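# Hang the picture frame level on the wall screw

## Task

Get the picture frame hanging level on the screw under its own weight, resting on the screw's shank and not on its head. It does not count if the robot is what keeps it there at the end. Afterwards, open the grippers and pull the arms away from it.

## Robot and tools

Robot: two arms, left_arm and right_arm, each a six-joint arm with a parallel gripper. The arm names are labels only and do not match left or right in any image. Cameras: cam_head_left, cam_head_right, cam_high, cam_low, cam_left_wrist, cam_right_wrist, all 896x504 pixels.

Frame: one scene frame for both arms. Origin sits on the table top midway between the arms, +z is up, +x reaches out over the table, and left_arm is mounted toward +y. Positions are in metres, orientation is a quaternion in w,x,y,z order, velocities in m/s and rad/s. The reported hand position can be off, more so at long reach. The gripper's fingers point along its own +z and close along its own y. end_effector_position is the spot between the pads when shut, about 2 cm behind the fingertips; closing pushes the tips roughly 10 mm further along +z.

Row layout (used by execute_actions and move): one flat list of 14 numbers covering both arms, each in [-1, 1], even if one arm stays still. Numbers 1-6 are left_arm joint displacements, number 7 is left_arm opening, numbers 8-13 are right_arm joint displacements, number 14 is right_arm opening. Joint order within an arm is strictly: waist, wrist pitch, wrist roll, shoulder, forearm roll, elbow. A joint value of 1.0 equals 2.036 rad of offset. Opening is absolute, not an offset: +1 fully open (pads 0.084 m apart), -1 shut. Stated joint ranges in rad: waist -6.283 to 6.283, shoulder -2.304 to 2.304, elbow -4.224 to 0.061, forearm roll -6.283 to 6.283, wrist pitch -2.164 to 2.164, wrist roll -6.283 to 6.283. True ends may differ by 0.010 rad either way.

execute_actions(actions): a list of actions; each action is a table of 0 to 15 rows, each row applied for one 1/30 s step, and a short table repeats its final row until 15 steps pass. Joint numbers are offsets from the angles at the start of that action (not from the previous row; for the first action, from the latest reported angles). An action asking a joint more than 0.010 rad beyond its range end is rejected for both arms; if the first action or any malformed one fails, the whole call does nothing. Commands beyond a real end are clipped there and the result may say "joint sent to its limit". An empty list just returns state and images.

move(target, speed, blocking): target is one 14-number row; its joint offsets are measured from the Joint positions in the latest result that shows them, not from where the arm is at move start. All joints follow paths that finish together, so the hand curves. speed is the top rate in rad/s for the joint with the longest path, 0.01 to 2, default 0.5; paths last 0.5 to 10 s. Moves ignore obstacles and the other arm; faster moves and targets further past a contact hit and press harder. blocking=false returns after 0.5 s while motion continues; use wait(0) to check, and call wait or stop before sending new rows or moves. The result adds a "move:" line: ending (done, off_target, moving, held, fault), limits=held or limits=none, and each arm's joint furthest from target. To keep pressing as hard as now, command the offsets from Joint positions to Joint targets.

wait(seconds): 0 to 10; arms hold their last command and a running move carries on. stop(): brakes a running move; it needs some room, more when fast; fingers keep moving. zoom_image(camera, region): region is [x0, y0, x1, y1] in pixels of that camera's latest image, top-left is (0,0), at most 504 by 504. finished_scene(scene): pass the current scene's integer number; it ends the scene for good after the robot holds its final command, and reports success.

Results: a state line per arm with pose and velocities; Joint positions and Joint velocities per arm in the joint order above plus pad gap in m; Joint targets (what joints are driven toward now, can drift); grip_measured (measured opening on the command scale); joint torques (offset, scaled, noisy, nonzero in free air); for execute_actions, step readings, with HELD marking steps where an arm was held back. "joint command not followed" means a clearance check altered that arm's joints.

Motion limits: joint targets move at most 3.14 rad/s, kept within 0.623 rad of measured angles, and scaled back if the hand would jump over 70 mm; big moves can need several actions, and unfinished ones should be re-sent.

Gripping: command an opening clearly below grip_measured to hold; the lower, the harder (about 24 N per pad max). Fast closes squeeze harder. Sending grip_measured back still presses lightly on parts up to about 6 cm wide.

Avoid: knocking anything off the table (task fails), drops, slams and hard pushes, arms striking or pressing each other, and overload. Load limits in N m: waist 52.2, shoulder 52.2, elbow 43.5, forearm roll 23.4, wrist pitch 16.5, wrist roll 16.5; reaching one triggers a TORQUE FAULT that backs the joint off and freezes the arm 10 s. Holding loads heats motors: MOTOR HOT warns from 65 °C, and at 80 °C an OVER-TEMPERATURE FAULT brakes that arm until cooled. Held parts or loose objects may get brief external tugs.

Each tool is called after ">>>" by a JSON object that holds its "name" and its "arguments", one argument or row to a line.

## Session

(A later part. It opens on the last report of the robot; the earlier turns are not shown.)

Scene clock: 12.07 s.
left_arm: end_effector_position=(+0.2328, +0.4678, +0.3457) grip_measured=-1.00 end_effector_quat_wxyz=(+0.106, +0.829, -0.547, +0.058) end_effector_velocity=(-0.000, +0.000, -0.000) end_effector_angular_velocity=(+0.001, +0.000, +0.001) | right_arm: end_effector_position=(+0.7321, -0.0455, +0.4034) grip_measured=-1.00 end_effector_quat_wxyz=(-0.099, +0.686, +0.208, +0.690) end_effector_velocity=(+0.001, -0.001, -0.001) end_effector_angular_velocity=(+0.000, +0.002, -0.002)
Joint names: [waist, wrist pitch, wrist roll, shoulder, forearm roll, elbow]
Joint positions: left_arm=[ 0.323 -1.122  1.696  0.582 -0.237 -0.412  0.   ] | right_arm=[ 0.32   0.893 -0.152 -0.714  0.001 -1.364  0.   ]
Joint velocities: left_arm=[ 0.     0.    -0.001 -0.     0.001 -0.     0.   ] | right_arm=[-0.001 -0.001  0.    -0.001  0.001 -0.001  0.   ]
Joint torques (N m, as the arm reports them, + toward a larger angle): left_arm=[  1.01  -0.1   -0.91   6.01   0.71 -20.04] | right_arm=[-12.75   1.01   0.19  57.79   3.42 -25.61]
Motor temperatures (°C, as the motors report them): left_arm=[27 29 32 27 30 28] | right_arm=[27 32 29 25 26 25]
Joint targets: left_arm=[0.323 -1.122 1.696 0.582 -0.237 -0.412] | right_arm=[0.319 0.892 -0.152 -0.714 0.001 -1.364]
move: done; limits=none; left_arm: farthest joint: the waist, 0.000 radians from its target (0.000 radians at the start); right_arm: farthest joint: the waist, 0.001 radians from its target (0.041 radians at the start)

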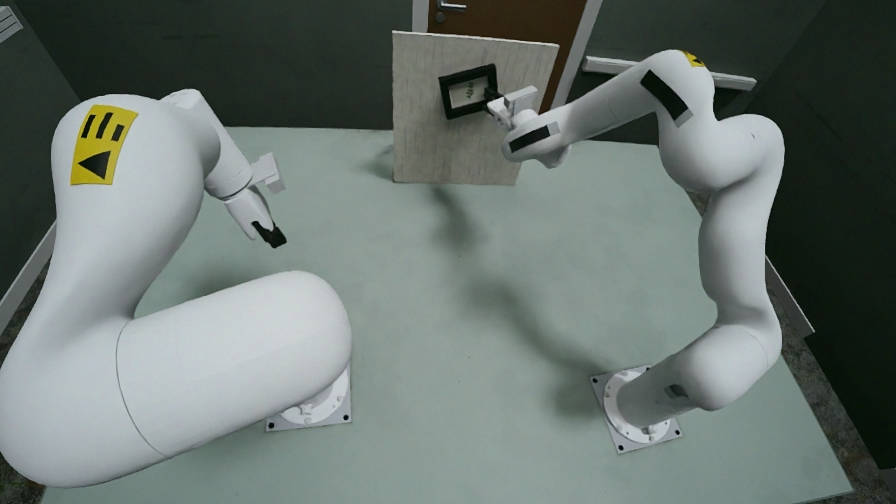

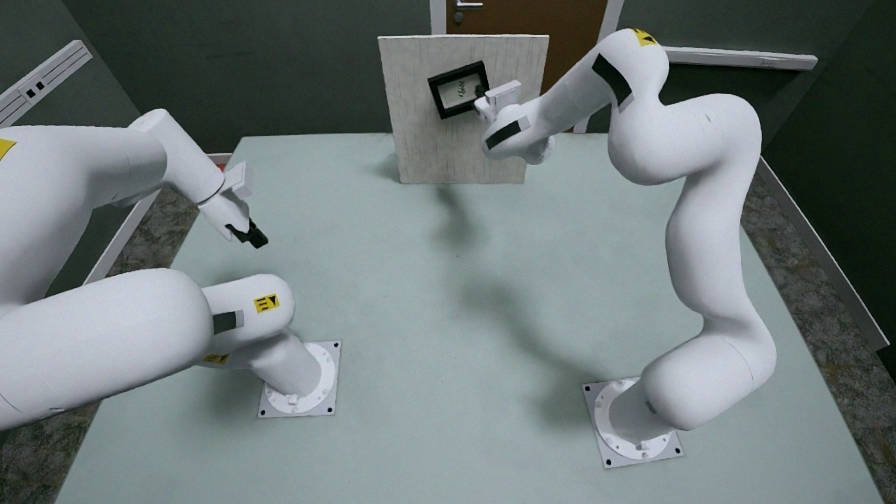

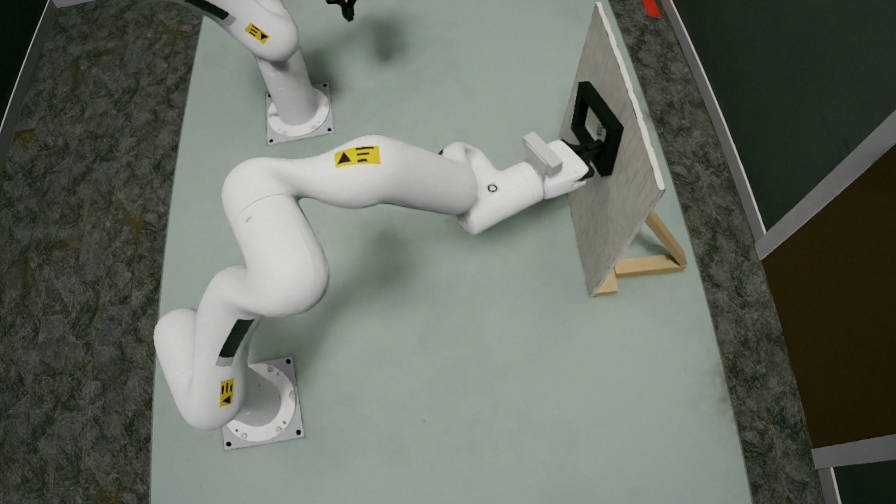

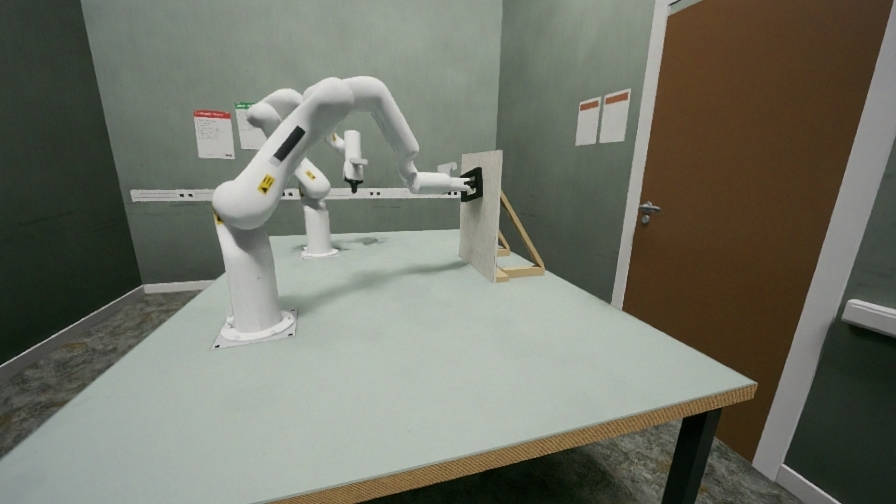

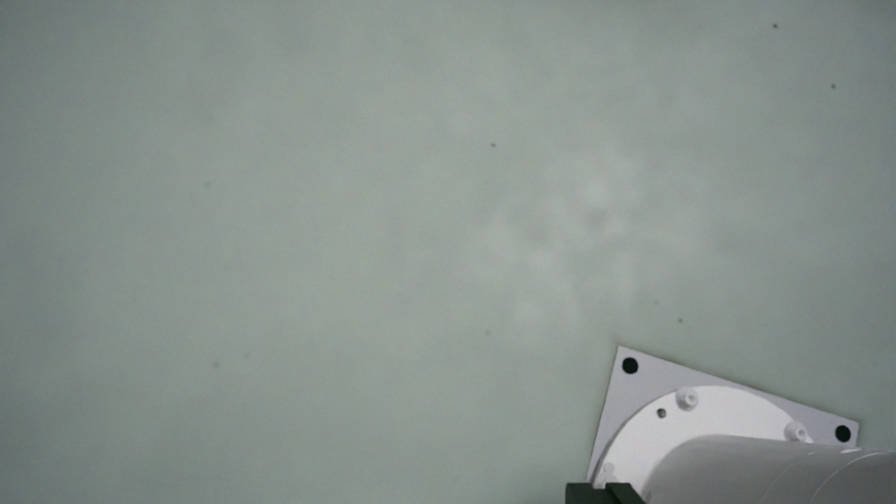

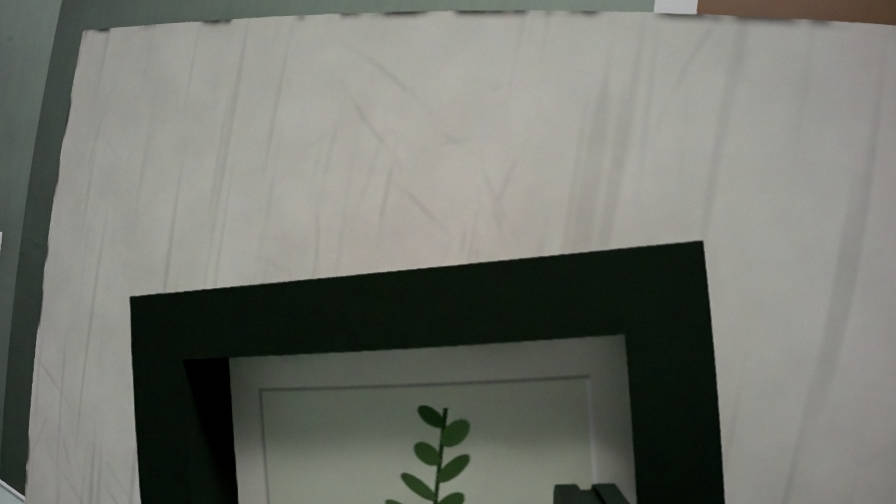

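>>> {"name": "move", "arguments": {
  "target": [0,0,0,0,0,0,-1,0,0.035,0,-0.027,0,0.008,-1],
  "speed": 0.1
}}

Scene clock: 13.47 s.
left_arm: end_effector_position=(+0.2328, +0.4678, +0.3457) grip_measured=-1.00 end_effector_quat_wxyz=(+0.106, +0.829, -0.547, +0.058) end_effector_velocity=(-0.000, +0.000, -0.000) end_effector_angular_velocity=(-0.000, +0.000, +0.002) | right_arm: end_effector_position=(+0.7308, -0.0451, +0.3724) grip_measured=-1.00 end_effector_quat_wxyz=(-0.101, +0.679, +0.207, +0.698) end_effector_velocity=(-0.000, -0.001, -0.000) end_effector_angular_velocity=(+0.002, +0.001, -0.003)
Joint names: [waist, wrist pitch, wrist roll, shoulder, forearm roll, elbow]
Joint positions: left_arm=[ 0.323 -1.122  1.696  0.582 -0.237 -0.412  0.   ] | right_arm=[ 0.321  0.976 -0.152 -0.766 -0.    -1.354  0.   ]
Joint velocities: left_arm=[ 0.001 -0.    -0.001  0.    -0.001  0.     0.   ] | right_arm=[ 0.     0.001 -0.001  0.001  0.004  0.002  0.   ]
Joint torques (N m, as the arm reports them, + toward a larger angle): left_arm=[  0.12  -0.15  -0.78   5.44   0.92 -19.68] | right_arm=[-28.99  -6.46   0.15  23.06   8.24  -1.15]
Motor temperatures (°C, as the motors report them): left_arm=[27 29 32 27 30 28] | right_arm=[27 32 29 25 26 25]
Joint targets: left_arm=[0.323 -1.122 1.696 0.582 -0.237 -0.412] | right_arm=[0.320 0.964 -0.152 -0.769 0.001 -1.348]
move: off_target (right_arm); limits=none; left_arm: farthest joint: the waist, 0.000 radians from its target (0.000 radians at the start); right_arm: farthest joint: the wrist pitch, 0.012 radians from its target (0.072 radians at the start)

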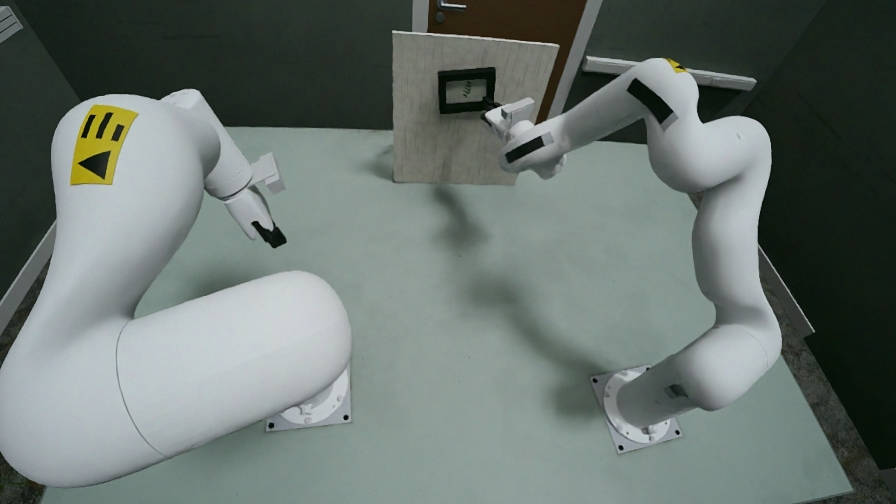

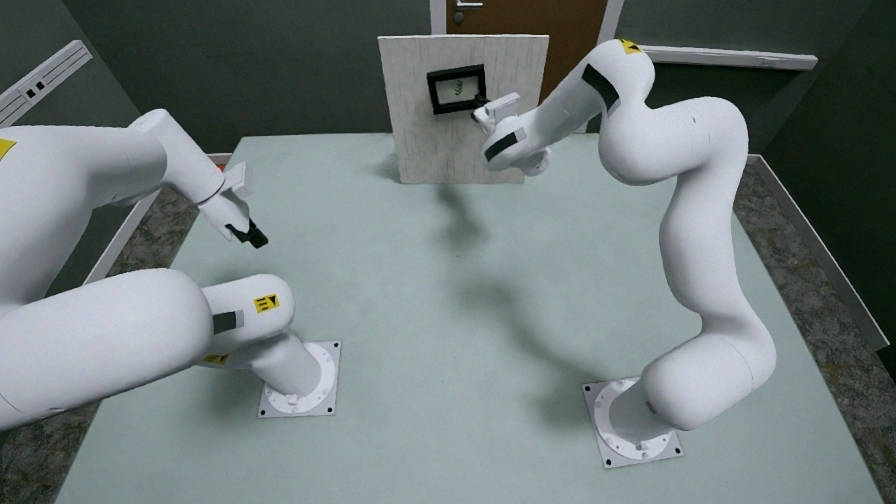

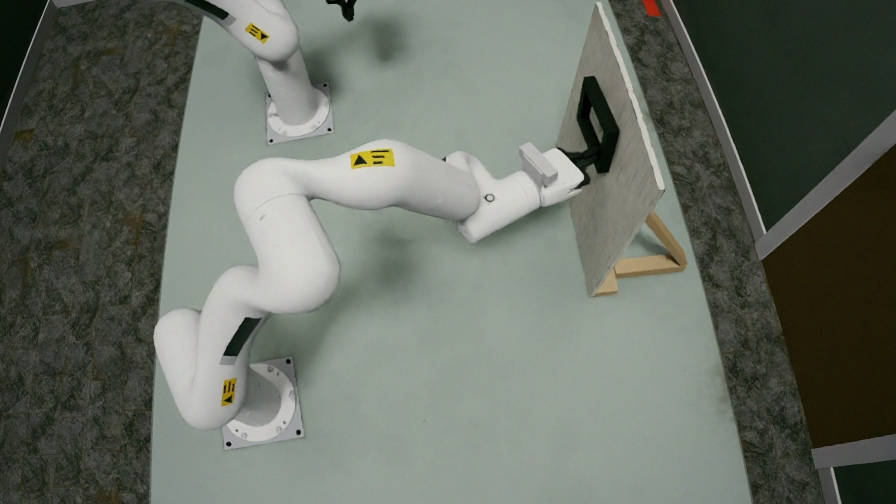

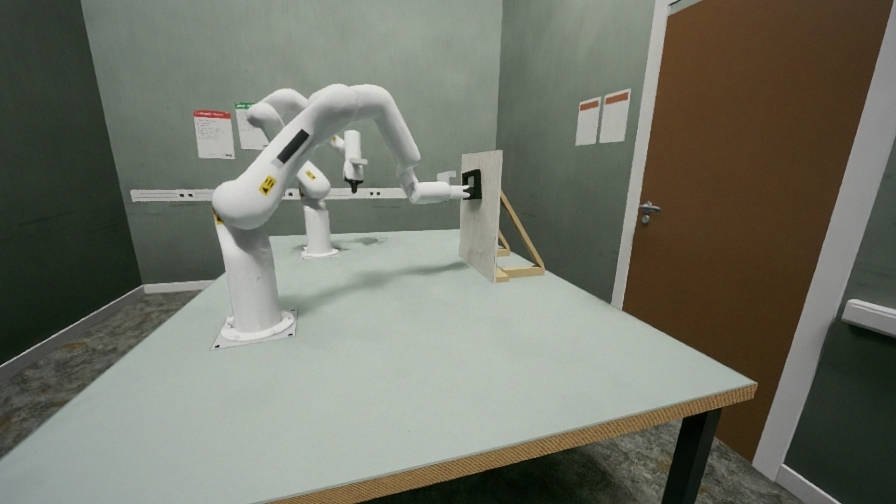

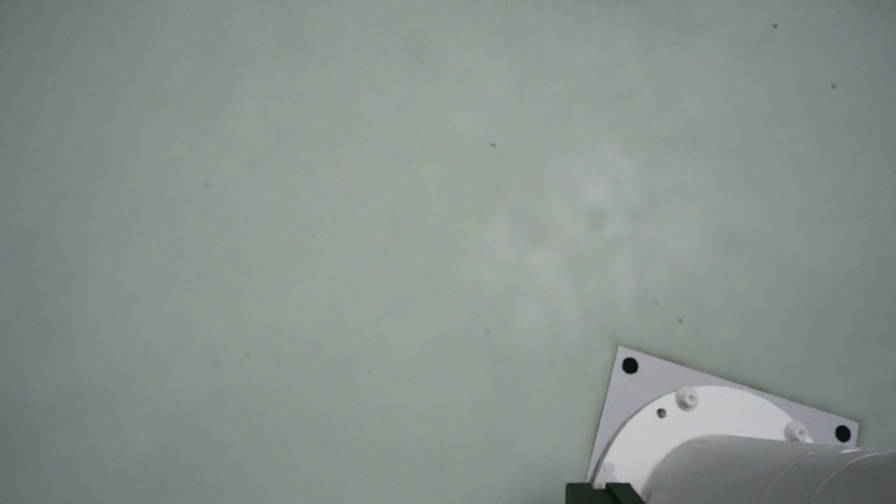

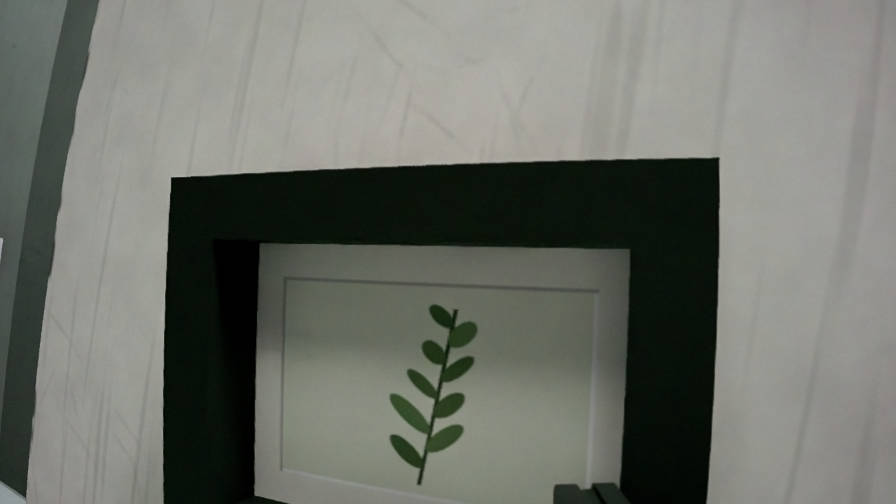

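Looks level. Retract.

>>> {"name": "move", "arguments": {
  "target": [0,0,0,0,0,0,-1,0,0.0,0,0.1,0,0.12,-1],
  "speed": 0.2
}}

>>> {"name": "zoom_image", "arguments": {
  "camera": "cam_head_left",
  "region": [380, 20, 560, 190]
}}

Scene clock: 15.23 s.
left_arm: end_effector_position=(+0.2328, +0.4678, +0.3457) grip_measured=-1.00 end_effector_quat_wxyz=(+0.106, +0.829, -0.547, +0.058) end_effector_velocity=(-0.000, -0.001, -0.000) end_effector_angular_velocity=(-0.002, +0.000, +0.001) | right_arm: end_effector_position=(+0.6638, -0.0766, +0.3967) grip_measured=-1.00 end_effector_quat_wxyz=(-0.098, +0.692, +0.211, +0.683) end_effector_velocity=(-0.000, +0.000, +0.001) end_effector_angular_velocity=(+0.001, -0.000, -0.000)
Joint names: [waist, wrist pitch, wrist roll, shoulder, forearm roll, elbow]
Joint positions: left_arm=[ 0.323 -1.122  1.696  0.582 -0.237 -0.412  0.   ] | right_arm=[ 0.321  0.976 -0.152 -0.562 -0.    -1.11   0.   ]
Joint velocities: left_arm=[-0.    -0.001 -0.001  0.    -0.002  0.001  0.   ] | right_arm=[ 0.001 -0.001  0.001  0.002  0.001  0.001  0.   ]
Joint torques (N m, as the arm reports them, + toward a larger angle): left_arm=[ -0.06  -0.16  -0.82   6.19   0.99 -19.71] | right_arm=[ -6.6    1.41   0.19  53.59   1.4  -21.75]
Motor temperatures (°C, as the motors report them): left_arm=[27 29 32 27 30 28] | right_arm=[27 32 29 25 26 25]
Joint targets: left_arm=[0.323 -1.122 1.696 0.582 -0.237 -0.412] | right_arm=[0.321 0.976 -0.152 -0.562 -0.000 -1.110]
move: done; limits=none; left_arm: farthest joint: the waist, 0.000 radians from its target (0.000 radians at the start); right_arm: farthest joint: the waist, 0.000 radians from its target (0.000 radians at the start)

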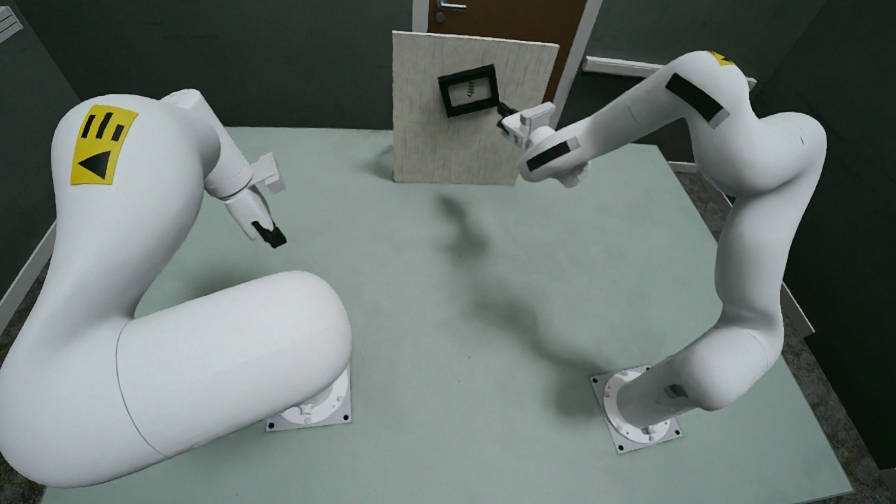

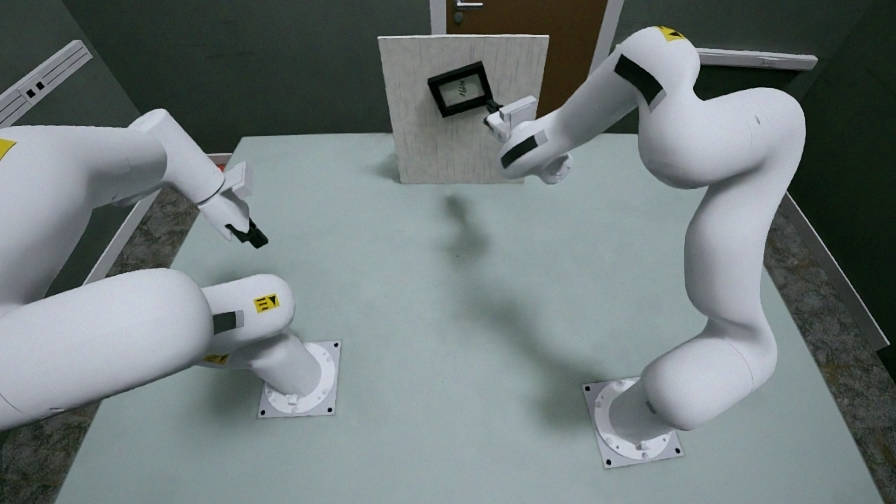

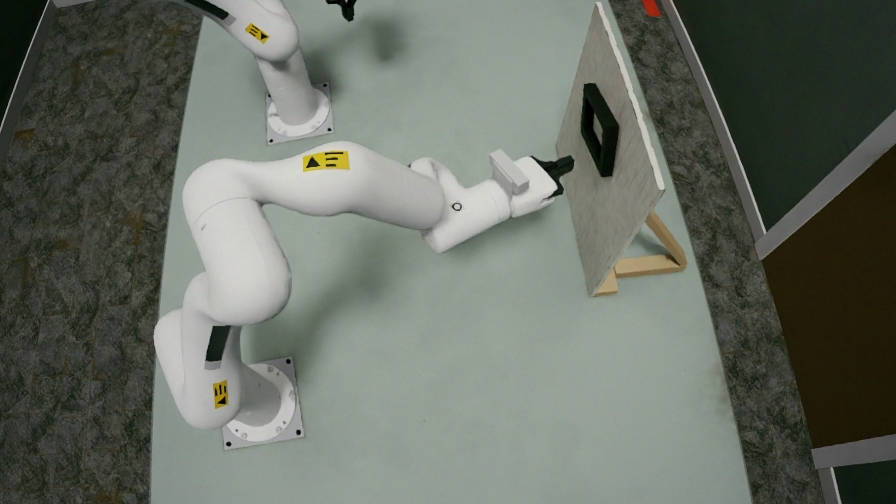

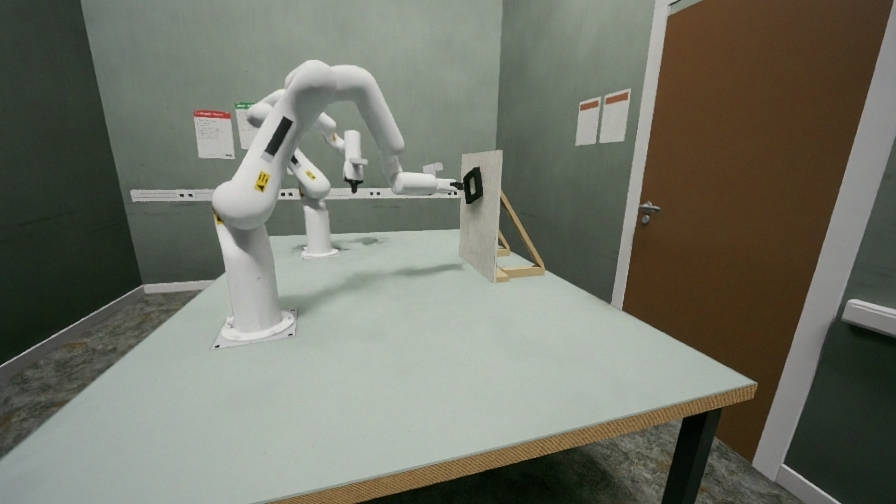

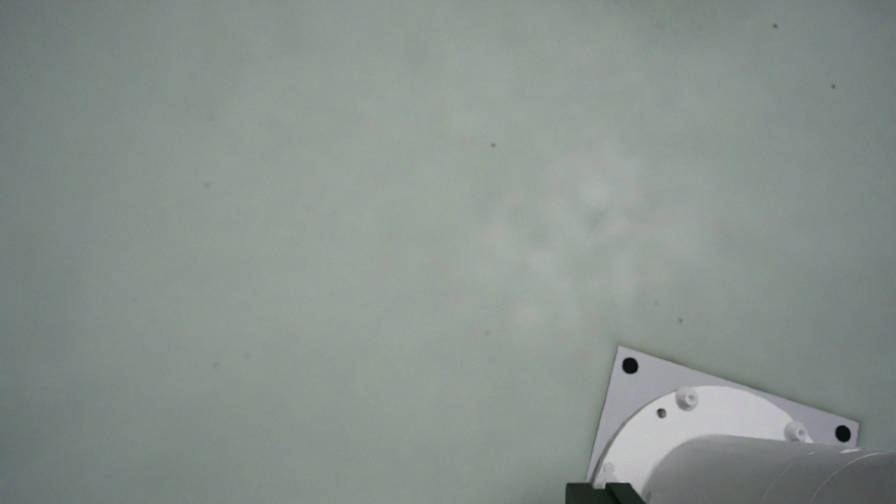

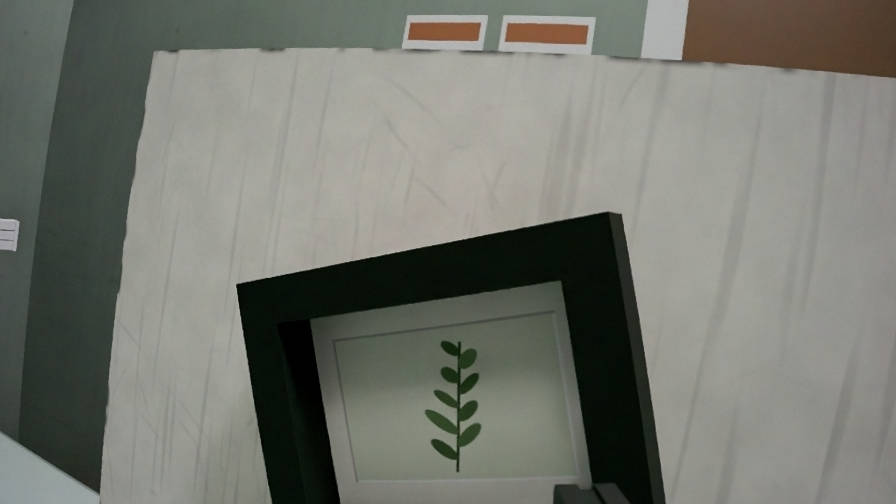

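Region (380, 20, 560, 190) of cam_head_left's 896x504 image, scaled by 2.800, with more detail than that image has.

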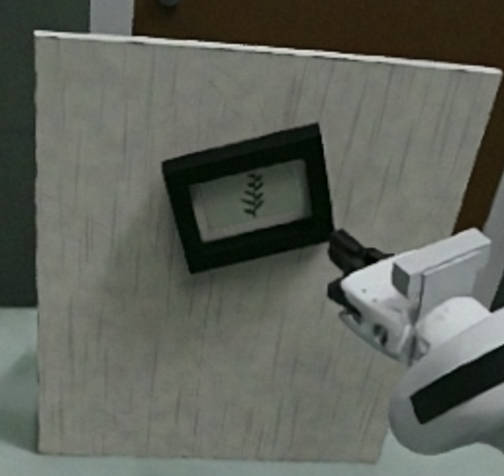

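>>> {"name": "move", "arguments": {
  "target": [0,0,0,0,0,0,-1,0,-0.041,0,-0.075,0,-0.125,-1],
  "speed": 0.2
}}

Scene clock: 17.40 s.
left_arm: end_effector_position=(+0.2328, +0.4678, +0.3457) grip_measured=-1.00 end_effector_quat_wxyz=(+0.106, +0.829, -0.547, +0.058) end_effector_velocity=(-0.000, +0.000, -0.000) end_effector_angular_velocity=(+0.001, -0.000, +0.000) | right_arm: end_effector_position=(+0.7317, -0.0446, +0.4023) grip_measured=-1.00 end_effector_quat_wxyz=(-0.099, +0.687, +0.209, +0.689) end_effector_velocity=(+0.000, -0.000, -0.001) end_effector_angular_velocity=(+0.001, +0.001, -0.000)
Joint names: [waist, wrist pitch, wrist roll, shoulder, forearm roll, elbow]
Joint positions: left_arm=[ 0.323 -1.122  1.696  0.582 -0.237 -0.412  0.   ] | right_arm=[ 0.321  0.892 -0.152 -0.715 -0.    -1.364  0.   ]
Joint velocities: left_arm=[ 0.     0.    -0.001  0.001  0.001  0.     0.   ] | right_arm=[-0.     0.001  0.001 -0.001 -0.     0.     0.   ]
Joint torques (N m, as the arm reports them, + toward a larger angle): left_arm=[ -0.37  -0.1   -0.84   6.01   1.12 -19.98] | right_arm=[ -7.55   1.87   0.16  62.24   1.97 -26.7 ]
Motor temperatures (°C, as the motors report them): left_arm=[27 29 32 27 30 28] | right_arm=[27 32 29 25 26 26]
Joint targets: left_arm=[0.323 -1.122 1.696 0.582 -0.237 -0.412] | right_arm=[0.321 0.893 -0.152 -0.715 -0.000 -1.364]
move: done; limits=none; left_arm: farthest joint: the waist, 0.000 radians from its target (0.000 radians at the start); right_arm: farthest joint: the elbow, 0.001 radians from its target (0.255 radians at the start)

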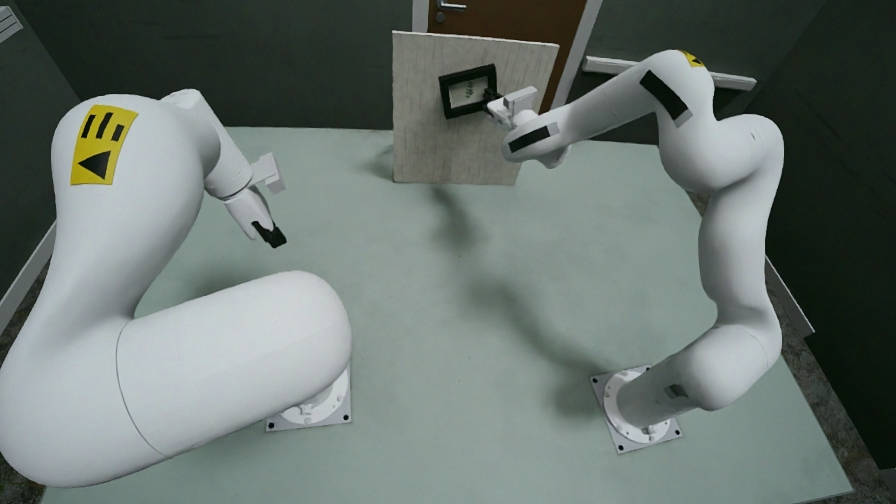

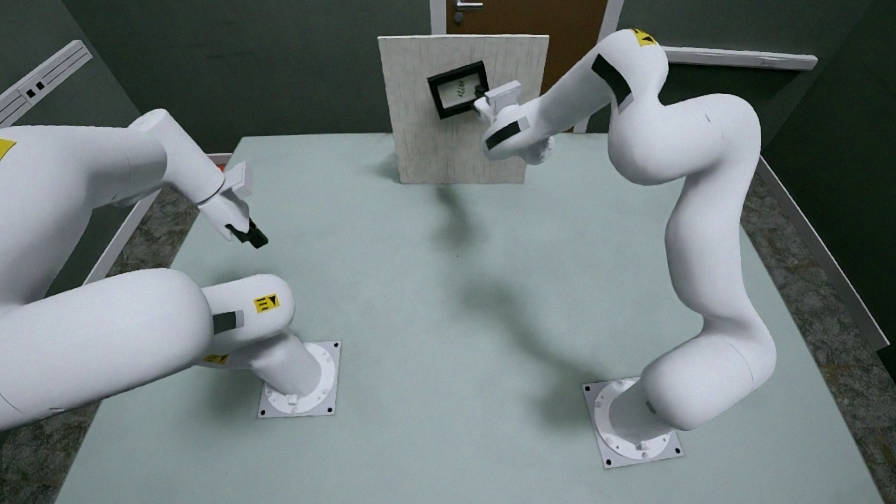

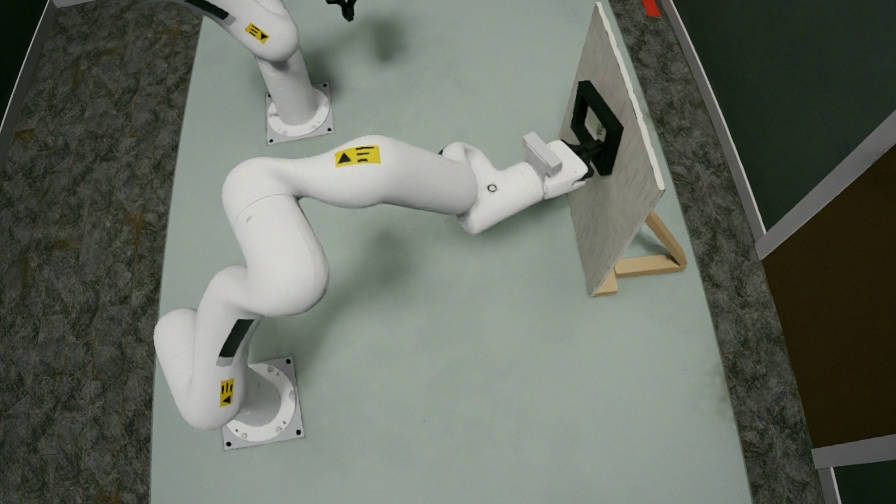

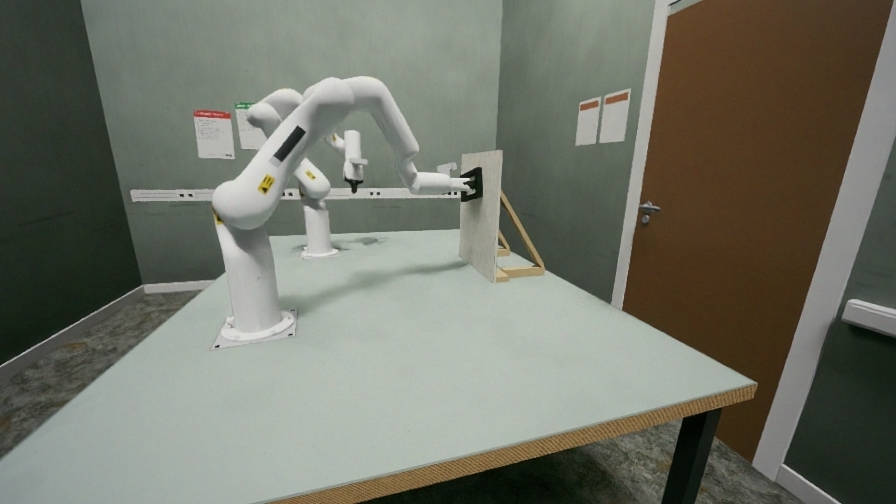

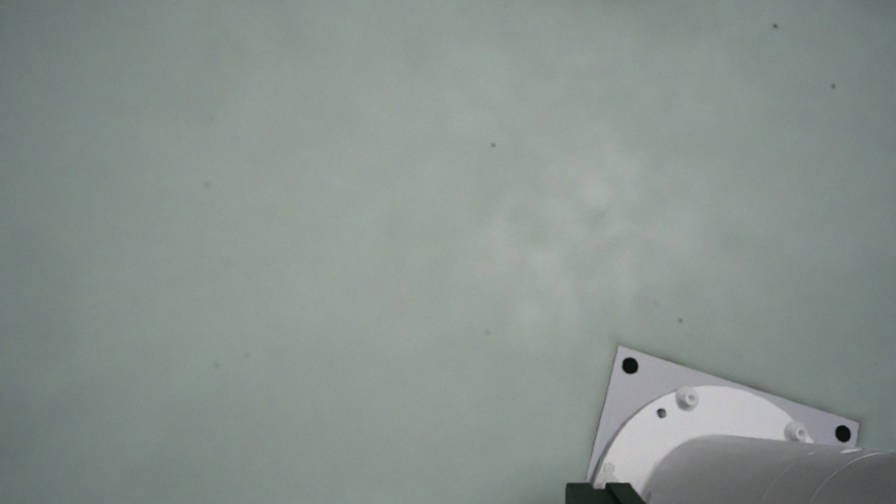

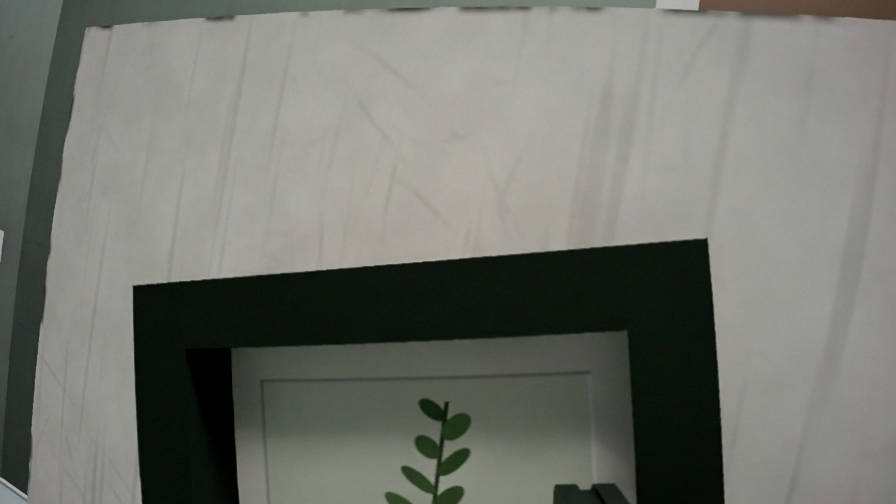

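Now up 0.035 with waist shift.

>>> {"name": "move", "arguments": {
  "target": [0,0,0,0,0,0,-1,0,-0.041,0,0.032,0,-0.01,-1],
  "speed": 0.1
}}

>>> {"name": "zoom_image", "arguments": {
  "camera": "cam_head_left",
  "region": [380, 20, 560, 190]
}}

Scene clock: 18.73 s.
left_arm: end_effector_position=(+0.2328, +0.4678, +0.3457) grip_measured=-1.00 end_effector_quat_wxyz=(+0.106, +0.829, -0.547, +0.058) end_effector_velocity=(-0.000, +0.000, -0.000) end_effector_angular_velocity=(+0.001, -0.000, -0.001) | right_arm: end_effector_position=(+0.7316, -0.0440, +0.4514) grip_measured=-1.00 end_effector_quat_wxyz=(-0.100, +0.686, +0.209, +0.690) end_effector_velocity=(-0.000, -0.000, -0.001) end_effector_angular_velocity=(-0.003, +0.001, +0.001)
Joint names: [waist, wrist pitch, wrist roll, shoulder, forearm roll, elbow]
Joint positions: left_arm=[ 0.323 -1.122  1.696  0.582 -0.237 -0.412  0.   ] | right_arm=[ 0.322  0.808 -0.152 -0.65  -0.001 -1.384  0.   ]
Joint velocities: left_arm=[-0.     0.     0.     0.     0.001  0.     0.   ] | right_arm=[-0.    -0.    -0.002 -0.    -0.001  0.002  0.   ]
Joint torques (N m, as the arm reports them, + toward a larger angle): left_arm=[  0.69  -0.2   -0.78   5.9    1.02 -19.47] | right_arm=[-18.48   2.68   0.39  65.95   5.25 -27.42]
Motor temperatures (°C, as the motors report them): left_arm=[27 29 32 27 30 28] | right_arm=[27 32 29 25 26 26]
Joint targets: left_arm=[0.323 -1.122 1.696 0.582 -0.237 -0.412] | right_arm=[0.321 0.809 -0.152 -0.650 -0.000 -1.384]
move: done; limits=none; left_arm: farthest joint: the waist, 0.000 radians from its target (0.000 radians at the start); right_arm: farthest joint: the waist, 0.001 radians from its target (0.000 radians at the start)

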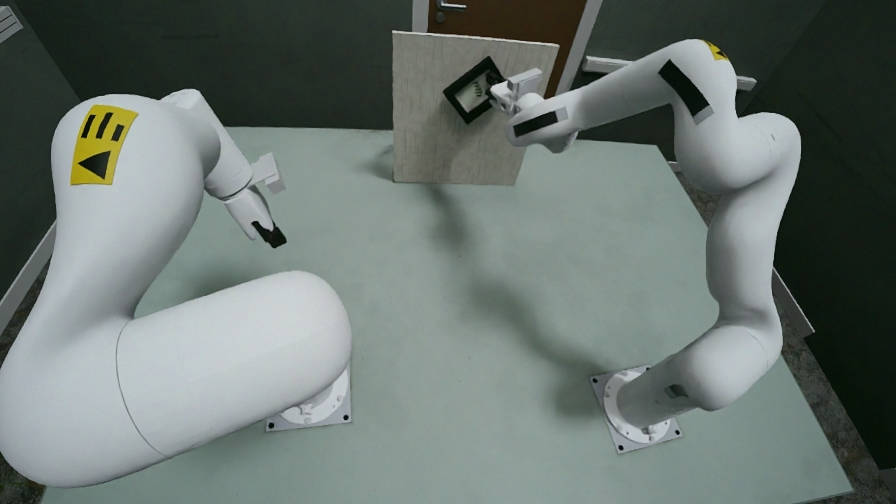

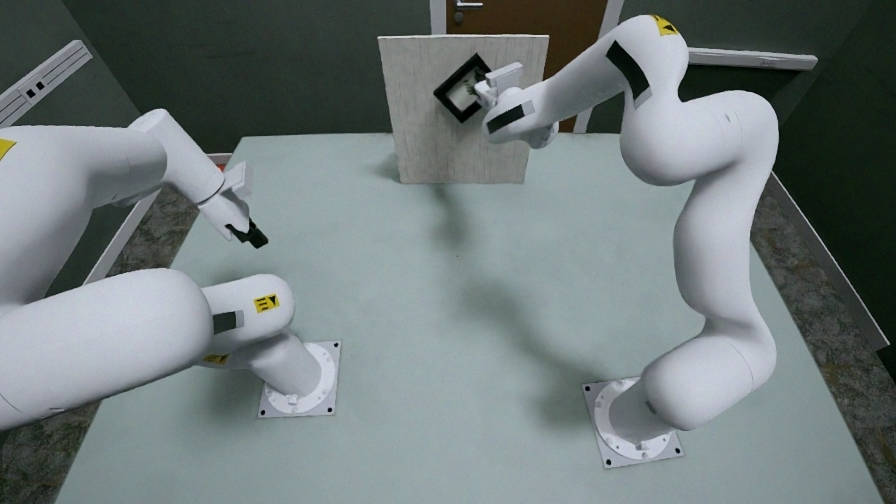

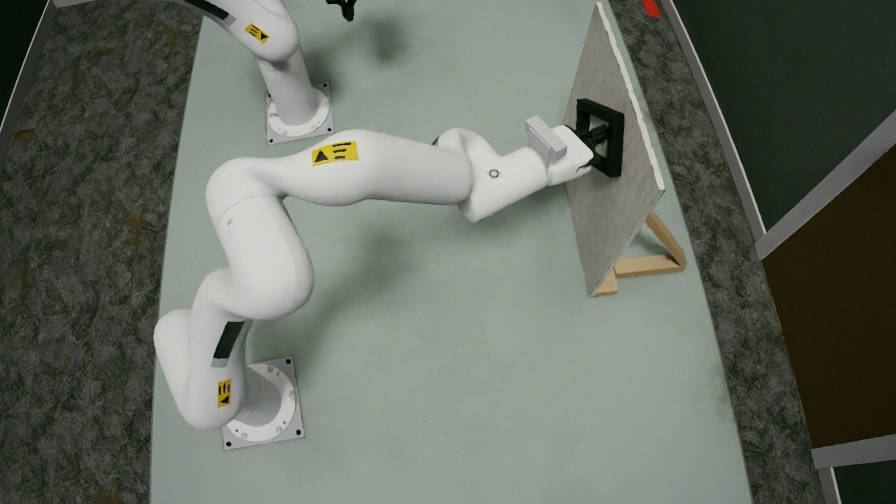

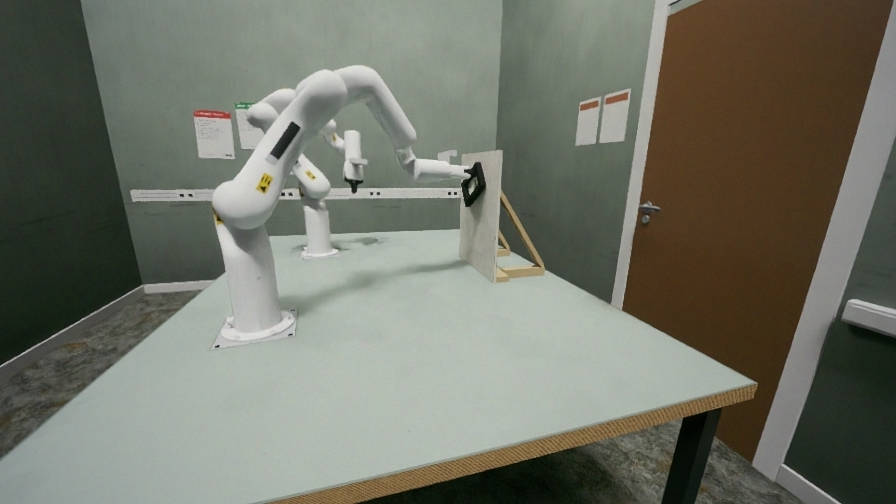

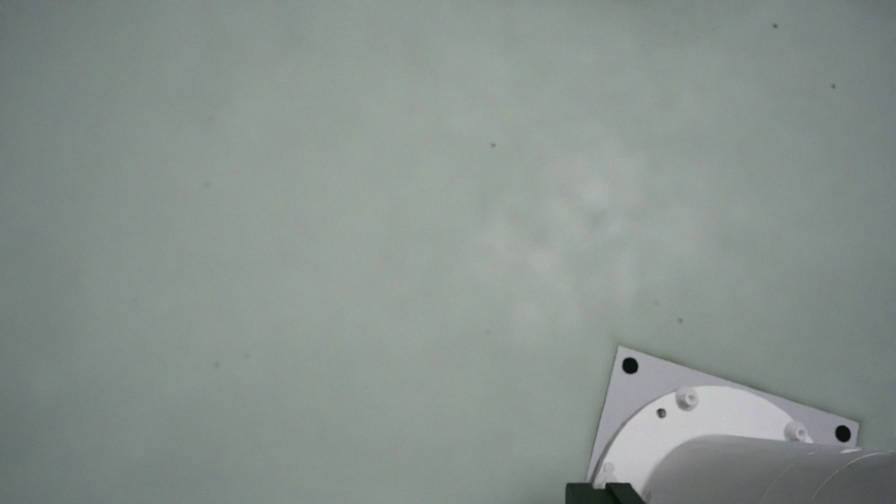

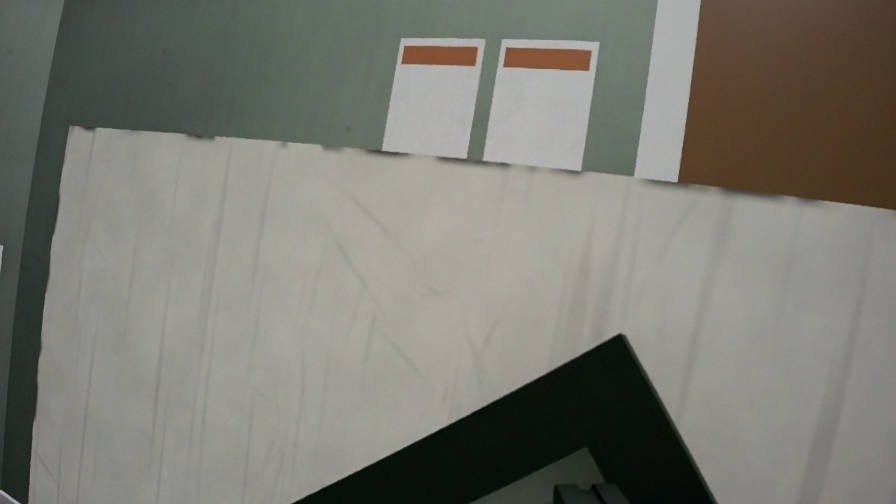

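Region (380, 20, 560, 190) of cam_head_left's 896x504 image, scaled by 2.800, with more detail than that image has.

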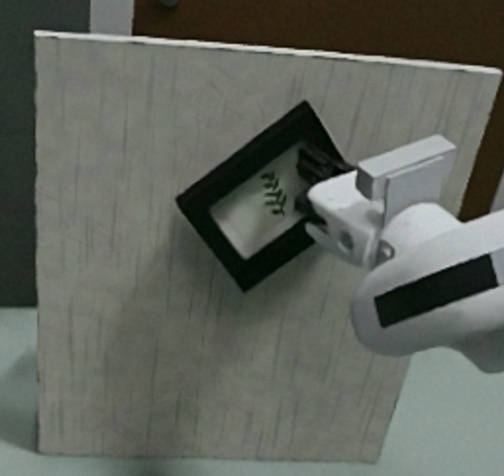

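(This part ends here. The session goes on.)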